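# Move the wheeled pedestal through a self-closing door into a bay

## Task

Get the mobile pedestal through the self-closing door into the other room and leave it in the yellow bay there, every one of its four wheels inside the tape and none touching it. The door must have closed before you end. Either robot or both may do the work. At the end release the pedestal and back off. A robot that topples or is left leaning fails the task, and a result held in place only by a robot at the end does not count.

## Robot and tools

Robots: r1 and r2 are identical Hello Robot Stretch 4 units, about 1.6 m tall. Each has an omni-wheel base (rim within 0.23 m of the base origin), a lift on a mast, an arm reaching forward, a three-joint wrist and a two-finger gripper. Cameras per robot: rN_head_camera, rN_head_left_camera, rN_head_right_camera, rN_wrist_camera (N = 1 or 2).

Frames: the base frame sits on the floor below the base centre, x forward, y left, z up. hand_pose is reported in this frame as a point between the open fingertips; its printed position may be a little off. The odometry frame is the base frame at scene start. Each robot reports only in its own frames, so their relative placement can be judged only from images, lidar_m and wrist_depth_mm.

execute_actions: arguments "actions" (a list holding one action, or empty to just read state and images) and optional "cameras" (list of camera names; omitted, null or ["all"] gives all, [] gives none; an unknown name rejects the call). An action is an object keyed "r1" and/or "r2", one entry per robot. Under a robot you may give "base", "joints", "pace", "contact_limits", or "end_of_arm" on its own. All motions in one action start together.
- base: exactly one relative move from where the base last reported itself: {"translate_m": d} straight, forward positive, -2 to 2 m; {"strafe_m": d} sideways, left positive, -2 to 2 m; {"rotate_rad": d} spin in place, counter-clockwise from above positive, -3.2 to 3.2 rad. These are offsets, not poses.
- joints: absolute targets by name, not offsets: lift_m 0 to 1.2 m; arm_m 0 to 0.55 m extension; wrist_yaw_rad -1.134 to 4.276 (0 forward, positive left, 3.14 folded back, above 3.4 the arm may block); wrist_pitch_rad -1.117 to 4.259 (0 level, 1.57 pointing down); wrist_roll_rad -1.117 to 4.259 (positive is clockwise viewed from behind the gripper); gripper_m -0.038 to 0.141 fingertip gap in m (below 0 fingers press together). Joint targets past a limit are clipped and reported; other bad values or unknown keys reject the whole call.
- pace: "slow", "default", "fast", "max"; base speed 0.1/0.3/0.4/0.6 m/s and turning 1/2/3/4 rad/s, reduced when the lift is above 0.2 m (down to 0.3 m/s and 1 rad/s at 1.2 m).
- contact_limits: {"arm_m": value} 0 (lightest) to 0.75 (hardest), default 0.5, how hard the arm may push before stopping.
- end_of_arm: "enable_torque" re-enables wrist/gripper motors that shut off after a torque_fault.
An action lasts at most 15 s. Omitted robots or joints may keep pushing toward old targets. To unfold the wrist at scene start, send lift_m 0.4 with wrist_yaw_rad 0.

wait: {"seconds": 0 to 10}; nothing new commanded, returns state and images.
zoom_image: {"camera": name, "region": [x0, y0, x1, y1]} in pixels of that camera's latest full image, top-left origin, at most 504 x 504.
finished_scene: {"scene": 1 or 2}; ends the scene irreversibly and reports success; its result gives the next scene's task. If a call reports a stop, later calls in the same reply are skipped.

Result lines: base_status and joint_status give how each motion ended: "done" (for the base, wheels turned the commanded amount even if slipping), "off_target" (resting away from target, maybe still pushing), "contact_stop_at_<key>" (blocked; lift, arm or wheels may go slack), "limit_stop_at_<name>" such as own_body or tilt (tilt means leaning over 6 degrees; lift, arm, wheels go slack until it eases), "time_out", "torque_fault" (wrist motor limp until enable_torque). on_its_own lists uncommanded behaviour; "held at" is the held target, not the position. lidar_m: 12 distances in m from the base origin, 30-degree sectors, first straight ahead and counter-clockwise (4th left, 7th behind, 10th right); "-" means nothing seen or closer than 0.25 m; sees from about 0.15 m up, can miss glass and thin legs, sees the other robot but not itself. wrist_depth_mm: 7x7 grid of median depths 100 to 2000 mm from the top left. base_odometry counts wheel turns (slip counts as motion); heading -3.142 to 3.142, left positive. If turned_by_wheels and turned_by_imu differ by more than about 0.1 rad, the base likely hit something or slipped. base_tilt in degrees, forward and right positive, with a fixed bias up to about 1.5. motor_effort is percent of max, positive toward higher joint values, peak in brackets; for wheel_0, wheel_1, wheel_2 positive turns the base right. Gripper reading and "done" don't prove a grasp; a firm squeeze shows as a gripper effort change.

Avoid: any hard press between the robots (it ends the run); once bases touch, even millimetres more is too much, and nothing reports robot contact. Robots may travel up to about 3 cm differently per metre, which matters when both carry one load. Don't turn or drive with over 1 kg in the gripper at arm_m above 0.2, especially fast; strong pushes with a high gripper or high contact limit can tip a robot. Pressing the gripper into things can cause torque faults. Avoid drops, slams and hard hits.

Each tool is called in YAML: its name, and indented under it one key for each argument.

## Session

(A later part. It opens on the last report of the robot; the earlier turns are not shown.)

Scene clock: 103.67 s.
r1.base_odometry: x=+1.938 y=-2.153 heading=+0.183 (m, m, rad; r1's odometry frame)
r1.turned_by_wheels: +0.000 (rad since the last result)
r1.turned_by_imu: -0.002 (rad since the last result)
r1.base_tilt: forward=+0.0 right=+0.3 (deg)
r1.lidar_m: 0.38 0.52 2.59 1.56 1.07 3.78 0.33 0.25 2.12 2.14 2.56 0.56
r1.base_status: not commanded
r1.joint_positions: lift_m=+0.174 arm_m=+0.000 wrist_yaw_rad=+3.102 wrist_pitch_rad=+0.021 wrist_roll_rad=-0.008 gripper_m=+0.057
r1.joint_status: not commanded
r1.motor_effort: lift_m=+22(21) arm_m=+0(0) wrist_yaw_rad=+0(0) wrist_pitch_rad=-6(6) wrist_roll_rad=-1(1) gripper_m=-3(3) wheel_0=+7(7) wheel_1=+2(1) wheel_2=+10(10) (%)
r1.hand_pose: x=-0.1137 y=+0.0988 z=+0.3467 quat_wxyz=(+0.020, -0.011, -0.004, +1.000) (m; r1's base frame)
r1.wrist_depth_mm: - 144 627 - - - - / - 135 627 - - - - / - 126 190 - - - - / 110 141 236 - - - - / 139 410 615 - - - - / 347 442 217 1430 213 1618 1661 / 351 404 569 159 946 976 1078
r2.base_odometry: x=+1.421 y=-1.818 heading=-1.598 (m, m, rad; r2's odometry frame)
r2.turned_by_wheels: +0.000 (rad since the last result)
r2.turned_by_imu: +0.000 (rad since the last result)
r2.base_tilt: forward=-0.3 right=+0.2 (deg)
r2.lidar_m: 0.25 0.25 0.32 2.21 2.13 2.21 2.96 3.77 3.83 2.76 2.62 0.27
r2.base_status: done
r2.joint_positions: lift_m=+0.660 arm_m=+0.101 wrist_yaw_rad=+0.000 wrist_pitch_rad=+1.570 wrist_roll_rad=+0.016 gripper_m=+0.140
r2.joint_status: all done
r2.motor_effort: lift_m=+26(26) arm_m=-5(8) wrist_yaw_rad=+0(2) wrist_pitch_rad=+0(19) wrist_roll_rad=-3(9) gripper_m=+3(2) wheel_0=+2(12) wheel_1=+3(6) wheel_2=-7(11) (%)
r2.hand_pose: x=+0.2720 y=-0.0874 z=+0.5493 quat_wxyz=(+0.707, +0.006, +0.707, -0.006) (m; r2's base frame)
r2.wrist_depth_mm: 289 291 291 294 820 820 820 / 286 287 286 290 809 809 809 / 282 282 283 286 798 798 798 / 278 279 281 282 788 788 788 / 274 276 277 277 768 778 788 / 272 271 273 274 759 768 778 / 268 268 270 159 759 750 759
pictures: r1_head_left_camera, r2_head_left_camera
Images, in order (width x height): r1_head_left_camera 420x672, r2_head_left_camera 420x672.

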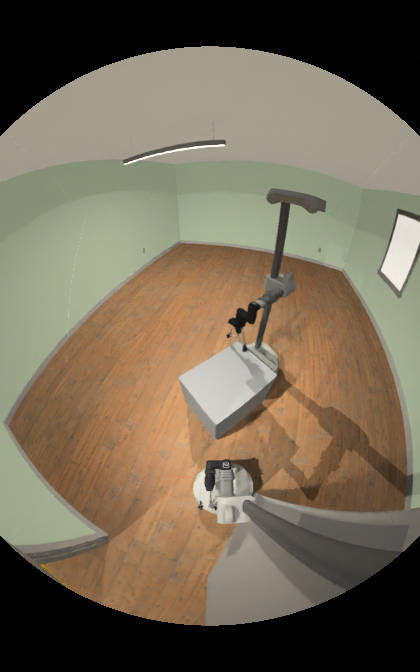

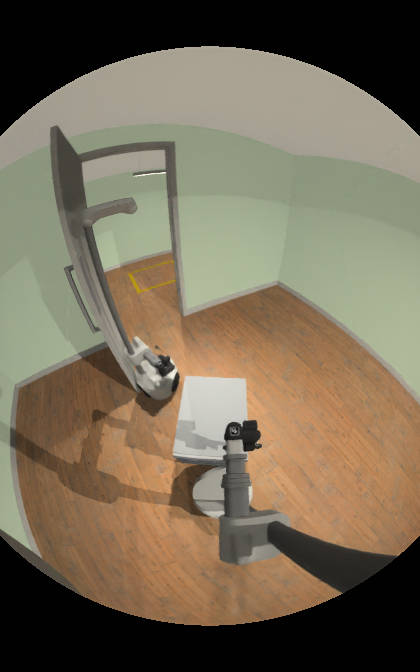

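execute_actions:
  actions:
    - {"r2":{"base":{"strafe_m":0.09},"pace":"slow"},"r1":{"base":{"rotate_rad":-1.2},"pace":"slow"}}
  cameras: []

execute_actions:
  actions:
    - {"r2":{"base":{"translate_m":0.3},"pace":"slow"}}
  cameras: ["r1_head_left_camera","r2_head_left_camera"]

Scene clock: 114.97 s.
r1.base_odometry: x=+1.938 y=-2.153 heading=-1.016 (m, m, rad; r1's odometry frame)
r1.turned_by_wheels: -1.199 (rad since the last result)
r1.turned_by_imu: -1.189 (rad since the last result)
r1.base_tilt: forward=+0.1 right=+0.3 (deg)
r1.lidar_m: 2.33 0.70 0.40 0.40 2.63 2.07 1.05 1.17 0.43 0.25 0.25 2.11
r1.base_status: done
r1.joint_positions: lift_m=+0.174 arm_m=+0.000 wrist_yaw_rad=+3.102 wrist_pitch_rad=+0.021 wrist_roll_rad=-0.008 gripper_m=+0.057
r1.joint_status: not commanded
r1.motor_effort: lift_m=+22(22) arm_m=+0(0) wrist_yaw_rad=-1(1) wrist_pitch_rad=-6(7) wrist_roll_rad=-2(1) gripper_m=-2(4) wheel_0=+8(14) wheel_1=+4(5) wheel_2=+6(16) (%)
r1.hand_pose: x=-0.1137 y=+0.0988 z=+0.3467 quat_wxyz=(+0.020, -0.011, -0.004, +1.000) (m; r1's base frame)
r1.wrist_depth_mm: - 144 1336 1756 - - - / - 135 1336 1708 - - - / - 126 190 1661 - - - / 110 141 235 1661 - - - / 139 - 1308 1661 - - - / 1708 1661 217 1537 214 1708 1618 / 1042 1042 931 159 960 960 1098
r2.base_odometry: x=+1.510 y=-1.821 heading=-1.598 (m, m, rad; r2's odometry frame)
r2.turned_by_wheels: +0.000 (rad since the last result)
r2.turned_by_imu: +0.001 (rad since the last result)
r2.base_tilt: forward=-0.3 right=+0.2 (deg)
r2.lidar_m: 0.25 0.25 2.04 2.16 2.06 2.12 2.87 3.82 3.95 2.82 0.29 0.25
r2.base_status: done
r2.joint_positions: lift_m=+0.660 arm_m=+0.101 wrist_yaw_rad=+0.000 wrist_pitch_rad=+1.570 wrist_roll_rad=+0.016 gripper_m=+0.140
r2.joint_status: not commanded
r2.motor_effort: lift_m=+26(26) arm_m=-5(5) wrist_yaw_rad=+0(0) wrist_pitch_rad=+0(0) wrist_roll_rad=-3(2) gripper_m=+1(2) wheel_0=+0(4) wheel_1=+0(6) wheel_2=+0(6) (%)
r2.hand_pose: x=+0.2719 y=-0.0874 z=+0.5493 quat_wxyz=(+0.707, +0.006, +0.707, -0.006) (m; r2's base frame)
r2.wrist_depth_mm: 289 290 291 293 294 820 820 / 285 285 287 289 291 809 809 / 282 283 283 286 286 788 798 / 277 279 281 282 282 788 788 / 273 276 277 278 279 778 778 / 271 271 273 274 276 759 778 / 270 268 271 159 274 759 759
pictures: none
No camera images: the call's "cameras" was empty. Leave "cameras" out to get every camera's image.

Scene clock: 119.23 s.
r1.base_odometry: x=+1.938 y=-2.153 heading=-1.016 (m, m, rad; r1's odometry frame)
r1.turned_by_wheels: +0.000 (rad since the last result)
r1.turned_by_imu: -0.001 (rad since the last result)
r1.base_tilt: forward=+0.1 right=+0.2 (deg)
r1.lidar_m: 2.33 0.69 0.31 0.25 0.25 2.08 1.06 1.18 0.43 0.25 0.25 2.12
r1.base_status: not commanded
r1.joint_positions: lift_m=+0.174 arm_m=+0.000 wrist_yaw_rad=+3.102 wrist_pitch_rad=+0.021 wrist_roll_rad=-0.008 gripper_m=+0.057
r1.joint_status: not commanded
r1.motor_effort: lift_m=+22(22) arm_m=+0(0) wrist_yaw_rad=+1(0) wrist_pitch_rad=-7(6) wrist_roll_rad=-1(2) gripper_m=-3(4) wheel_0=+8(8) wheel_1=+4(3) wheel_2=+5(6) (%)
r1.hand_pose: x=-0.1137 y=+0.0988 z=+0.3467 quat_wxyz=(+0.020, -0.011, -0.004, +1.000) (m; r1's base frame)
r1.wrist_depth_mm: - 144 1336 1708 - - - / - 135 1308 1661 - - 211 / - 126 189 1661 - - 210 / 110 141 236 1661 - - 206 / 139 - 1281 1708 - - 209 / 1756 1708 216 1537 214 1708 208 / 1042 1042 931 159 946 904 207
r2.base_odometry: x=+1.502 y=-2.120 heading=-1.598 (m, m, rad; r2's odometry frame)
r2.turned_by_wheels: +0.000 (rad since the last result)
r2.turned_by_imu: +0.001 (rad since the last result)
r2.base_tilt: forward=-0.3 right=+0.2 (deg)
r2.lidar_m: 0.25 0.25 0.77 2.32 2.20 2.29 3.09 4.07 3.73 2.66 2.55 0.25
r2.base_status: done
r2.joint_positions: lift_m=+0.660 arm_m=+0.101 wrist_yaw_rad=+0.000 wrist_pitch_rad=+1.570 wrist_roll_rad=+0.016 gripper_m=+0.140
r2.joint_status: not commanded
r2.motor_effort: lift_m=+26(26) arm_m=-5(5) wrist_yaw_rad=-1(0) wrist_pitch_rad=+0(0) wrist_roll_rad=-3(3) gripper_m=+2(1) wheel_0=+4(7) wheel_1=+5(7) wheel_2=-6(10) (%)
r2.hand_pose: x=+0.2719 y=-0.0874 z=+0.5493 quat_wxyz=(+0.707, +0.006, +0.707, -0.006) (m; r2's base frame)
r2.wrist_depth_mm: 289 291 291 294 296 820 831 / 285 286 289 290 290 809 809 / 282 283 283 286 286 798 809 / 278 279 281 282 282 788 788 / 273 276 277 278 279 788 778 / 271 271 273 276 276 768 768 / 267 267 272 159 277 759 759
pictures: r1_head_left_camera, r2_head_left_camera
Images, in order (width x height): r1_head_left_camera 420x672, r2_head_left_camera 420x672.

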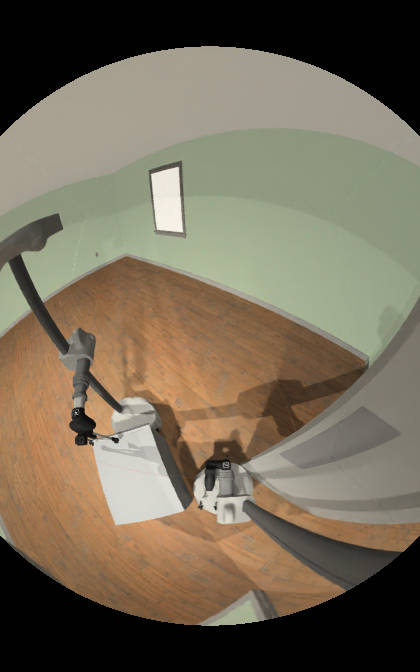

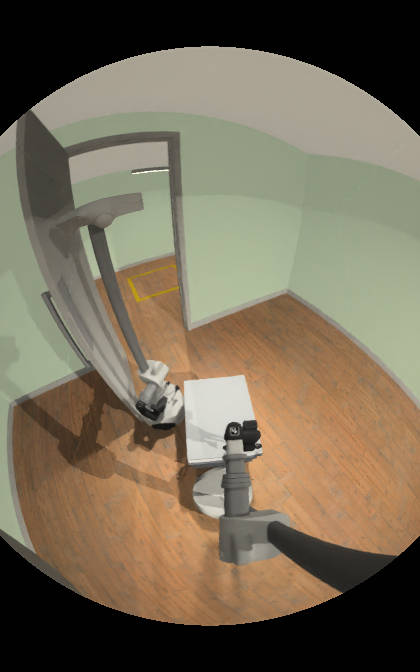

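execute_actions:
  actions:
    - {"r2":{"base":{"strafe_m":-0.12},"pace":"slow"},"r1":{"base":{"rotate_rad":0.55},"pace":"slow"}}
  cameras: []

execute_actions:
  actions:
    - {"r1":{"base":{"translate_m":0.15},"pace":"slow"}}
  cameras: ["r1_head_right_camera","r2_head_left_camera"]

Scene clock: 127.03 s.
r1.base_odometry: x=+1.938 y=-2.153 heading=-0.468 (m, m, rad; r1's odometry frame)
r1.turned_by_wheels: +0.549 (rad since the last result)
r1.turned_by_imu: +0.542 (rad since the last result)
r1.base_tilt: forward=+0.2 right=+0.2 (deg)
r1.lidar_m: 3.80 0.32 0.25 0.25 1.96 1.06 3.82 0.46 0.25 0.25 2.09 2.37
r1.base_status: done
r1.joint_positions: lift_m=+0.174 arm_m=+0.000 wrist_yaw_rad=+3.102 wrist_pitch_rad=+0.021 wrist_roll_rad=-0.008 gripper_m=+0.057
r1.joint_status: not commanded
r1.motor_effort: lift_m=+22(22) arm_m=+0(0) wrist_yaw_rad=+2(2) wrist_pitch_rad=-6(6) wrist_roll_rad=-2(1) gripper_m=-5(4) wheel_0=-4(7) wheel_1=-5(8) wheel_2=-10(15) (%)
r1.hand_pose: x=-0.1137 y=+0.0988 z=+0.3467 quat_wxyz=(+0.020, -0.011, -0.004, +1.000) (m; r1's base frame)
r1.wrist_depth_mm: - 144 - - 1229 1366 1499 / - 135 - - 1229 1281 1499 / - 125 189 - 1229 1336 1464 / 110 141 236 - 1205 1308 1499 / 140 - - - 1205 1308 1430 / 778 1708 216 1808 213 1281 1397 / 809 1060 917 159 946 976 1060
r2.base_odometry: x=+1.382 y=-2.117 heading=-1.598 (m, m, rad; r2's odometry frame)
r2.turned_by_wheels: +0.000 (rad since the last result)
r2.turned_by_imu: +0.000 (rad since the last result)
r2.base_tilt: forward=-0.3 right=+0.2 (deg)
r2.lidar_m: 0.25 0.25 0.29 2.43 2.31 2.40 3.25 4.01 3.58 2.53 2.44 0.25
r2.base_status: done
r2.joint_positions: lift_m=+0.660 arm_m=+0.101 wrist_yaw_rad=+0.000 wrist_pitch_rad=+1.570 wrist_roll_rad=+0.016 gripper_m=+0.140
r2.joint_status: not commanded
r2.motor_effort: lift_m=+26(26) arm_m=-5(5) wrist_yaw_rad=-1(0) wrist_pitch_rad=+0(1) wrist_roll_rad=-3(3) gripper_m=+2(3) wheel_0=+0(6) wheel_1=+0(6) wheel_2=+0(2) (%)
r2.hand_pose: x=+0.2719 y=-0.0874 z=+0.5493 quat_wxyz=(+0.707, +0.006, +0.707, -0.006) (m; r2's base frame)
r2.wrist_depth_mm: 290 290 293 820 820 820 831 / 286 287 287 809 809 809 820 / 281 282 283 798 809 798 798 / 278 278 281 768 788 788 798 / 273 276 277 768 778 778 788 / 271 271 272 609 768 768 768 / 268 268 272 159 750 759 759
pictures: none
No camera images: the call's "cameras" was empty. Leave "cameras" out to get every camera's image.

Scene clock: 129.80 s.
r1.base_odometry: x=+2.072 y=-2.220 heading=-0.468 (m, m, rad; r1's odometry frame)
r1.turned_by_wheels: +0.000 (rad since the last result)
r1.turned_by_imu: -0.001 (rad since the last result)
r1.base_tilt: forward=+0.1 right=+0.3 (deg)
r1.lidar_m: 3.70 0.27 0.25 0.25 0.25 1.20 1.26 0.33 0.25 1.79 2.07 2.32
r1.base_status: done
r1.joint_positions: lift_m=+0.174 arm_m=+0.000 wrist_yaw_rad=+3.102 wrist_pitch_rad=+0.021 wrist_roll_rad=-0.008 gripper_m=+0.057
r1.joint_status: not commanded
r1.motor_effort: lift_m=+22(21) arm_m=+0(0) wrist_yaw_rad=-1(1) wrist_pitch_rad=-7(7) wrist_roll_rad=-1(1) gripper_m=-2(3) wheel_0=+8(8) wheel_1=+0(4) wheel_2=-8(11) (%)
r1.hand_pose: x=-0.1137 y=+0.0988 z=+0.3467 quat_wxyz=(+0.020, -0.011, -0.004, +1.000) (m; r1's base frame)
r1.wrist_depth_mm: - 144 - - 1464 1537 1756 / - 135 - - 1397 1537 228 / - 125 189 - 1366 1499 224 / 110 141 235 - 1397 1537 224 / 139 - - - 1366 1499 224 / 668 1708 217 1708 213 1499 224 / 691 976 917 159 976 960 229
r2.base_odometry: x=+1.382 y=-2.117 heading=-1.598 (m, m, rad; r2's odometry frame)
r2.turned_by_wheels: +0.000 (rad since the last result)
r2.turned_by_imu: +0.000 (rad since the last result)
r2.base_tilt: forward=-0.3 right=+0.2 (deg)
r2.lidar_m: 0.25 0.25 0.29 2.40 2.29 2.40 3.23 4.02 3.58 2.54 2.42 0.26
r2.base_status: not commanded
r2.joint_positions: lift_m=+0.660 arm_m=+0.101 wrist_yaw_rad=+0.000 wrist_pitch_rad=+1.570 wrist_roll_rad=+0.016 gripper_m=+0.140
r2.joint_status: not commanded
r2.motor_effort: lift_m=+26(26) arm_m=-4(5) wrist_yaw_rad=+0(0) wrist_pitch_rad=-1(0) wrist_roll_rad=-3(3) gripper_m=+1(1) wheel_0=+0(1) wheel_1=+0(0) wheel_2=+0(0) (%)
r2.hand_pose: x=+0.2719 y=-0.0874 z=+0.5493 quat_wxyz=(+0.707, +0.006, +0.707, -0.006) (m; r2's base frame)
r2.wrist_depth_mm: 290 290 291 809 820 820 831 / 285 287 289 788 809 809 820 / 281 283 283 788 798 798 798 / 277 279 281 778 788 788 788 / 273 274 277 778 778 788 778 / 271 271 273 615 768 768 768 / 268 268 272 159 750 750 759
pictures: r1_head_right_camera, r2_head_left_camera
Images, in order (width x height): r1_head_right_camera 420x672, r2_head_left_camera 420x672.

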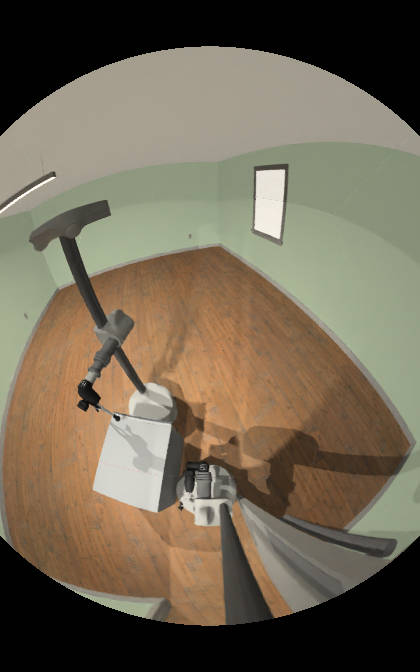

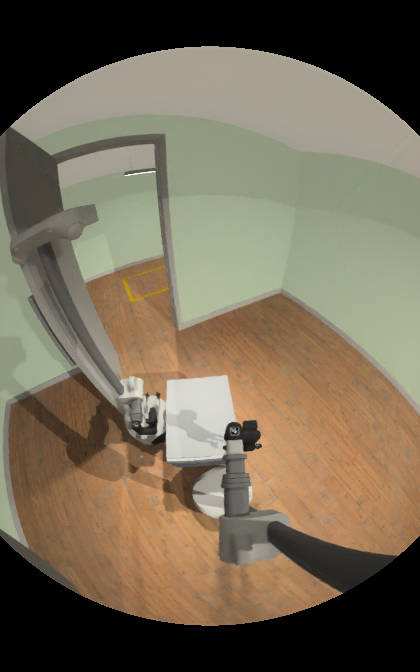

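execute_actions:
  actions:
    - {"r1":{"base":{"strafe_m":-0.05},"pace":"slow"},"r2":{"base":{"translate_m":0.3},"pace":"slow"}}
  cameras: ["r1_head_left_camera","r2_head_left_camera"]

Scene clock: 137.70 s.
r1.base_odometry: x=+2.052 y=-2.262 heading=-0.473 (m, m, rad; r1's odometry frame)
r1.turned_by_wheels: -0.006 (rad since the last result)
r1.turned_by_imu: -0.034 (rad since the last result)
r1.base_tilt: forward=+0.2 right=+0.2 (deg)
r1.lidar_m: 3.47 0.51 0.27 0.25 0.25 0.34 1.25 0.34 0.25 1.71 2.03 2.26
r1.base_status: strafe_m contact_stop (by the wheels' count: -0.047 of -0.050)
r1.joint_positions: lift_m=+0.174 arm_m=+0.000 wrist_yaw_rad=+3.102 wrist_pitch_rad=+0.021 wrist_roll_rad=-0.008 gripper_m=+0.057
r1.joint_status: not commanded
r1.on_its_own: the wheels are slack since a contact_stop
r1.motor_effort: lift_m=+22(22) arm_m=+0(0) wrist_yaw_rad=+1(0) wrist_pitch_rad=-6(6) wrist_roll_rad=-1(2) gripper_m=-6(5) wheel_0=+0(28) wheel_1=+0(36) wheel_2=+0(7) (%)
r1.hand_pose: x=-0.1137 y=+0.0988 z=+0.3467 quat_wxyz=(+0.020, -0.011, -0.004, +1.000) (m; r1's base frame)
r1.wrist_depth_mm: - 144 - - 1430 1576 1808 / - 135 - - 1397 1576 242 / - 125 189 - 1366 312 236 / 110 141 236 - 1336 310 237 / 140 - - - 1308 309 236 / 661 1708 217 1661 213 309 236 / 691 976 931 158 424 276 239
r2.base_odometry: x=+1.374 y=-2.417 heading=-1.597 (m, m, rad; r2's odometry frame)
r2.turned_by_wheels: +0.000 (rad since the last result)
r2.turned_by_imu: +0.001 (rad since the last result)
r2.base_tilt: forward=-0.3 right=+0.2 (deg)
r2.lidar_m: 0.25 0.25 0.25 0.49 2.47 2.56 3.48 4.27 3.34 2.39 2.27 0.25
r2.base_status: done
r2.joint_positions: lift_m=+0.660 arm_m=+0.101 wrist_yaw_rad=+0.000 wrist_pitch_rad=+1.570 wrist_roll_rad=+0.016 gripper_m=+0.140
r2.joint_status: not commanded
r2.motor_effort: lift_m=+26(26) arm_m=-4(4) wrist_yaw_rad=-1(0) wrist_pitch_rad=+0(0) wrist_roll_rad=-3(3) gripper_m=+2(2) wheel_0=+3(6) wheel_1=+4(7) wheel_2=-6(15) (%)
r2.hand_pose: x=+0.2719 y=-0.0874 z=+0.5493 quat_wxyz=(+0.707, +0.006, +0.707, -0.006) (m; r2's base frame)
r2.wrist_depth_mm: 289 290 809 820 820 820 820 / 285 286 379 809 798 809 820 / 281 283 285 798 788 798 798 / 278 279 281 778 788 788 788 / 274 274 277 768 778 778 788 / 270 271 273 615 759 759 768 / 268 267 271 159 759 759 759
pictures: r1_head_left_camera, r2_head_left_camera
Images, in order (width x height): r1_head_left_camera 420x672, r2_head_left_camera 420x672.

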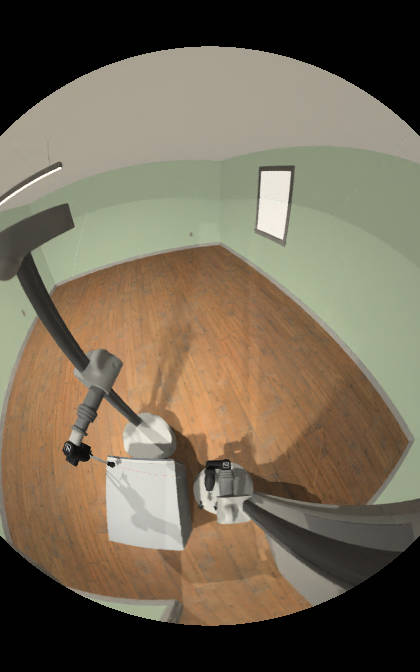

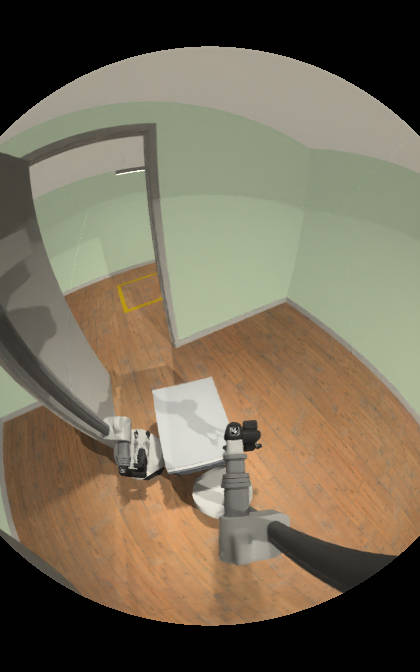

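execute_actions:
  actions:
    - {"r1":{"base":{"rotate_rad":-0.02},"pace":"slow"},"r2":{"base":{"strafe_m":-0.06},"pace":"slow"}}
  cameras: []

execute_actions:
  actions:
    - {"r2":{"base":{"translate_m":0.3},"pace":"slow"}}
  cameras: ["r1_head_left_camera","r2_head_left_camera"]

Scene clock: 143.47 s.
r1.base_odometry: x=+2.052 y=-2.262 heading=-0.492 (m, m, rad; r1's odometry frame)
r1.turned_by_wheels: -0.019 (rad since the last result)
r1.turned_by_imu: -0.020 (rad since the last result)
r1.base_tilt: forward=+0.1 right=+0.2 (deg)
r1.lidar_m: 3.38 0.68 0.28 0.25 0.25 0.29 1.23 0.36 0.25 0.33 2.02 2.23
r1.base_status: done
r1.joint_positions: lift_m=+0.174 arm_m=+0.000 wrist_yaw_rad=+3.102 wrist_pitch_rad=+0.021 wrist_roll_rad=-0.008 gripper_m=+0.057
r1.joint_status: not commanded
r1.motor_effort: lift_m=+21(22) arm_m=+0(0) wrist_yaw_rad=-1(1) wrist_pitch_rad=-6(7) wrist_roll_rad=-1(1) gripper_m=-5(4) wheel_0=+7(6) wheel_1=+2(3) wheel_2=+8(12) (%)
r1.hand_pose: x=-0.1137 y=+0.0988 z=+0.3467 quat_wxyz=(+0.020, -0.011, -0.004, +1.000) (m; r1's base frame)
r1.wrist_depth_mm: - 144 - - 1430 1661 1863 / - 135 - - 1430 1618 238 / - 125 189 - 1366 304 235 / 110 141 236 - 488 304 234 / 139 - - - 484 303 234 / 707 1708 217 1708 213 304 233 / 723 1060 917 159 413 272 237
r2.base_odometry: x=+1.315 y=-2.415 heading=-1.598 (m, m, rad; r2's odometry frame)
r2.turned_by_wheels: +0.000 (rad since the last result)
r2.turned_by_imu: +0.000 (rad since the last result)
r2.base_tilt: forward=-0.3 right=+0.2 (deg)
r2.lidar_m: 0.25 0.25 0.25 0.54 2.53 2.60 3.53 4.24 3.27 2.35 2.23 2.28
r2.base_status: done
r2.joint_positions: lift_m=+0.660 arm_m=+0.101 wrist_yaw_rad=+0.000 wrist_pitch_rad=+1.570 wrist_roll_rad=+0.016 gripper_m=+0.140
r2.joint_status: not commanded
r2.motor_effort: lift_m=+26(26) arm_m=-5(5) wrist_yaw_rad=+0(1) wrist_pitch_rad=+0(0) wrist_roll_rad=-3(2) gripper_m=+2(1) wheel_0=+3(6) wheel_1=-2(6) wheel_2=-1(9) (%)
r2.hand_pose: x=+0.2719 y=-0.0874 z=+0.5493 quat_wxyz=(+0.707, +0.006, +0.707, -0.006) (m; r2's base frame)
r2.wrist_depth_mm: 289 334 809 809 820 820 831 / 286 289 798 798 809 809 820 / 281 283 691 788 798 788 798 / 277 279 492 778 788 788 788 / 274 274 382 778 778 788 778 / 270 271 315 759 768 768 768 / 267 270 539 159 750 759 768
pictures: none
No camera images: the call's "cameras" was empty. Leave "cameras" out to get every camera's image.

Scene clock: 147.73 s.
r1.base_odometry: x=+2.052 y=-2.262 heading=-0.492 (m, m, rad; r1's odometry frame)
r1.turned_by_wheels: +0.000 (rad since the last result)
r1.turned_by_imu: -0.001 (rad since the last result)
r1.base_tilt: forward=+0.1 right=+0.2 (deg)
r1.lidar_m: 3.38 4.80 0.52 0.34 0.33 0.32 0.51 0.35 0.25 0.32 2.04 2.23
r1.base_status: not commanded
r1.joint_positions: lift_m=+0.174 arm_m=+0.000 wrist_yaw_rad=+3.102 wrist_pitch_rad=+0.021 wrist_roll_rad=-0.008 gripper_m=+0.057
r1.joint_status: not commanded
r1.motor_effort: lift_m=+21(22) arm_m=+0(0) wrist_yaw_rad=+0(1) wrist_pitch_rad=-6(7) wrist_roll_rad=-1(2) gripper_m=-4(3) wheel_0=+7(7) wheel_1=+2(2) wheel_2=+8(8) (%)
r1.hand_pose: x=-0.1137 y=+0.0988 z=+0.3467 quat_wxyz=(+0.020, -0.011, -0.004, +1.000) (m; r1's base frame)
r1.wrist_depth_mm: - 144 - - 1430 1661 1808 / - 135 - - 1464 1618 1921 / - 125 189 - 525 362 306 / 110 141 236 - 462 359 306 / 140 - - - 455 357 304 / 699 1708 217 1397 214 357 303 / 732 1042 931 159 418 332 306
r2.base_odometry: x=+1.307 y=-2.715 heading=-1.597 (m, m, rad; r2's odometry frame)
r2.turned_by_wheels: +0.000 (rad since the last result)
r2.turned_by_imu: +0.001 (rad since the last result)
r2.base_tilt: forward=-0.3 right=+0.2 (deg)
r2.lidar_m: 0.25 0.25 0.25 0.25 0.51 2.75 3.72 4.49 3.05 2.19 2.06 1.92
r2.base_status: done
r2.joint_positions: lift_m=+0.660 arm_m=+0.101 wrist_yaw_rad=+0.000 wrist_pitch_rad=+1.570 wrist_roll_rad=+0.016 gripper_m=+0.140
r2.joint_status: not commanded
r2.motor_effort: lift_m=+26(26) arm_m=-5(5) wrist_yaw_rad=+0(1) wrist_pitch_rad=+0(0) wrist_roll_rad=-3(3) gripper_m=+1(1) wheel_0=+3(8) wheel_1=+7(7) wheel_2=-5(11) (%)
r2.hand_pose: x=+0.2719 y=-0.0874 z=+0.5493 quat_wxyz=(+0.707, +0.006, +0.707, -0.006) (m; r2's base frame)
r2.wrist_depth_mm: 445 809 798 809 820 820 820 / 289 788 798 809 798 809 820 / 282 402 788 788 798 798 809 / 278 281 723 778 778 778 798 / 274 276 382 778 778 788 788 / 271 272 554 759 768 759 768 / 267 268 544 159 750 759 768
pictures: r1_head_left_camera, r2_head_left_camera
Images, in order (width x height): r1_head_left_camera 420x672, r2_head_left_camera 420x672.

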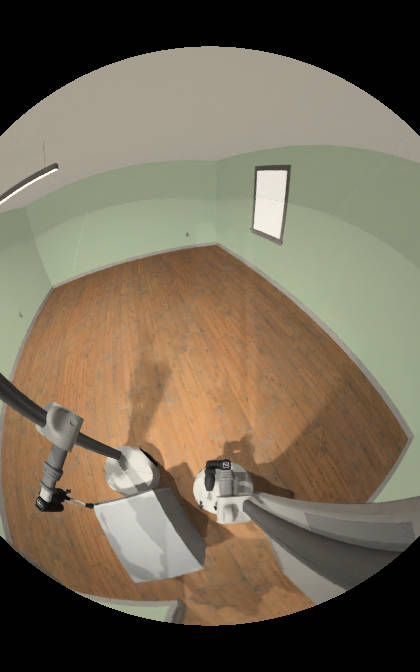

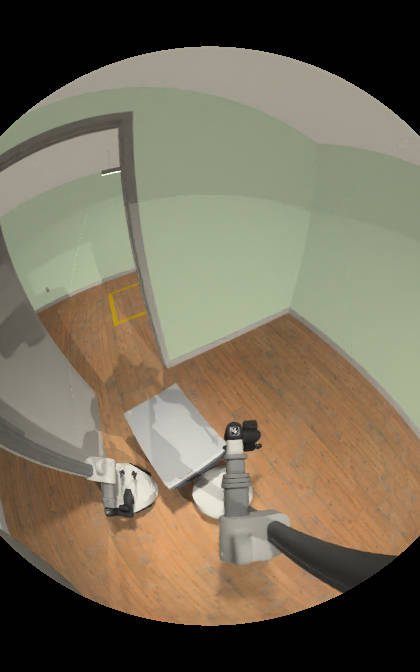

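execute_actions:
  actions:
    - {"r2":{"base":{"rotate_rad":0.6},"pace":"slow"}}
  cameras: []

execute_actions:
  actions:
    - {"r2":{"base":{"translate_m":0.25},"pace":"slow"}}
  cameras: ["r2_head_right_camera","r2_head_left_camera"]

Scene clock: 153.57 s.
r1.base_odometry: x=+2.052 y=-2.262 heading=-0.492 (m, m, rad; r1's odometry frame)
r1.turned_by_wheels: +0.000 (rad since the last result)
r1.turned_by_imu: -0.001 (rad since the last result)
r1.base_tilt: forward=+0.1 right=+0.2 (deg)
r1.lidar_m: 3.38 4.82 0.51 0.33 0.31 0.36 0.52 0.36 0.25 0.31 2.04 2.20
r1.base_status: not commanded
r1.joint_positions: lift_m=+0.174 arm_m=+0.000 wrist_yaw_rad=+3.102 wrist_pitch_rad=+0.021 wrist_roll_rad=-0.008 gripper_m=+0.057
r1.joint_status: not commanded
r1.motor_effort: lift_m=+22(22) arm_m=+0(0) wrist_yaw_rad=+1(2) wrist_pitch_rad=-6(6) wrist_roll_rad=-1(1) gripper_m=-2(4) wheel_0=+7(7) wheel_1=+2(2) wheel_2=+7(8) (%)
r1.hand_pose: x=-0.1137 y=+0.0988 z=+0.3467 quat_wxyz=(+0.020, -0.011, -0.004, +1.000) (m; r1's base frame)
r1.wrist_depth_mm: - 144 - - 1464 1618 1863 / - 135 - - 1430 1661 1863 / - 125 189 - 517 357 301 / 110 141 236 - 459 357 300 / 140 - - - 455 353 303 / 699 1756 217 1397 213 353 298 / 723 1060 904 160 418 330 301
r2.base_odometry: x=+1.307 y=-2.715 heading=-0.997 (m, m, rad; r2's odometry frame)
r2.turned_by_wheels: +0.600 (rad since the last result)
r2.turned_by_imu: +0.585 (rad since the last result)
r2.base_tilt: forward=-0.3 right=+0.2 (deg)
r2.lidar_m: 0.25 0.25 0.28 0.59 2.83 4.02 - 2.83 2.13 2.07 1.78 0.25
r2.base_status: done
r2.joint_positions: lift_m=+0.660 arm_m=+0.101 wrist_yaw_rad=+0.000 wrist_pitch_rad=+1.570 wrist_roll_rad=+0.016 gripper_m=+0.140
r2.joint_status: not commanded
r2.motor_effort: lift_m=+26(26) arm_m=-5(4) wrist_yaw_rad=+0(0) wrist_pitch_rad=+0(0) wrist_roll_rad=-2(3) gripper_m=+2(2) wheel_0=-2(5) wheel_1=-1(7) wheel_2=-1(9) (%)
r2.hand_pose: x=+0.2719 y=-0.0874 z=+0.5493 quat_wxyz=(+0.707, +0.006, +0.707, -0.006) (m; r2's base frame)
r2.wrist_depth_mm: 289 290 291 293 820 820 820 / 286 286 289 289 798 809 809 / 282 283 283 285 287 798 809 / 278 278 281 282 285 788 788 / 273 276 277 277 279 768 778 / 271 271 272 274 276 768 768 / 267 267 272 159 276 759 759
pictures: none
No camera images: the call's "cameras" was empty. Leave "cameras" out to get every camera's image.

Scene clock: 157.37 s.
r1.base_odometry: x=+2.052 y=-2.262 heading=-0.492 (m, m, rad; r1's odometry frame)
r1.turned_by_wheels: +0.000 (rad since the last result)
r1.turned_by_imu: -0.001 (rad since the last result)
r1.base_tilt: forward=+0.1 right=+0.3 (deg)
r1.lidar_m: 3.38 4.80 3.35 0.39 0.35 0.37 0.50 0.33 0.25 0.34 2.03 2.23
r1.base_status: not commanded
r1.joint_positions: lift_m=+0.174 arm_m=+0.000 wrist_yaw_rad=+3.102 wrist_pitch_rad=+0.021 wrist_roll_rad=-0.008 gripper_m=+0.057
r1.joint_status: not commanded
r1.motor_effort: lift_m=+22(22) arm_m=+0(0) wrist_yaw_rad=+0(0) wrist_pitch_rad=-6(6) wrist_roll_rad=-2(1) gripper_m=-7(3) wheel_0=+7(7) wheel_1=+2(2) wheel_2=+8(8) (%)
r1.hand_pose: x=-0.1137 y=+0.0988 z=+0.3467 quat_wxyz=(+0.020, -0.011, -0.004, +1.000) (m; r1's base frame)
r1.wrist_depth_mm: - 144 - - 1397 1661 1808 / - 135 - - 1430 1618 1756 / - 125 189 - 1366 384 430 / 110 141 236 640 477 375 413 / 140 - - 634 477 373 407 / 707 1756 217 634 213 368 402 / 732 1060 917 159 433 359 399
r2.base_odometry: x=+1.442 y=-2.924 heading=-0.997 (m, m, rad; r2's odometry frame)
r2.turned_by_wheels: +0.000 (rad since the last result)
r2.turned_by_imu: +0.001 (rad since the last result)
r2.base_tilt: forward=-0.3 right=+0.2 (deg)
r2.lidar_m: 0.25 0.25 0.27 0.38 2.81 3.99 - 2.83 2.15 2.08 1.44 0.25
r2.base_status: done
r2.joint_positions: lift_m=+0.660 arm_m=+0.101 wrist_yaw_rad=+0.000 wrist_pitch_rad=+1.570 wrist_roll_rad=+0.016 gripper_m=+0.140
r2.joint_status: not commanded
r2.motor_effort: lift_m=+26(26) arm_m=-4(4) wrist_yaw_rad=-1(0) wrist_pitch_rad=+0(0) wrist_roll_rad=-3(3) gripper_m=+1(3) wheel_0=+4(5) wheel_1=+4(7) wheel_2=-6(11) (%)
r2.hand_pose: x=+0.2719 y=-0.0874 z=+0.5493 quat_wxyz=(+0.707, +0.006, +0.707, -0.006) (m; r2's base frame)
r2.wrist_depth_mm: 289 290 293 293 809 820 831 / 286 287 289 290 809 809 820 / 281 282 285 285 798 798 798 / 278 279 281 282 283 788 788 / 273 276 277 278 279 778 778 / 270 271 274 274 276 759 778 / 267 268 272 159 276 750 759
pictures: r2_head_left_camera, r2_head_right_camera
Images, in order (width x height): r2_head_left_camera 420x672, r2_head_right_camera 420x672.

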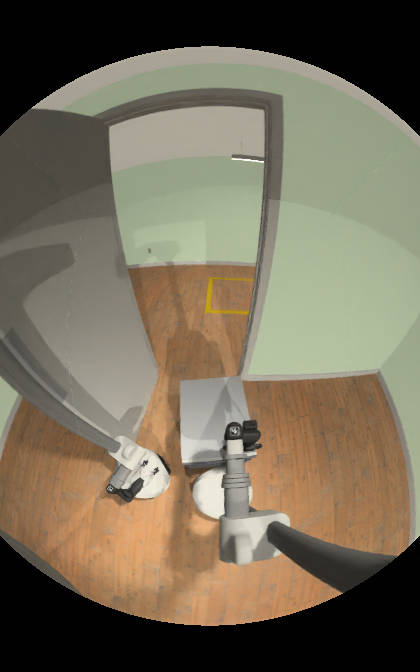

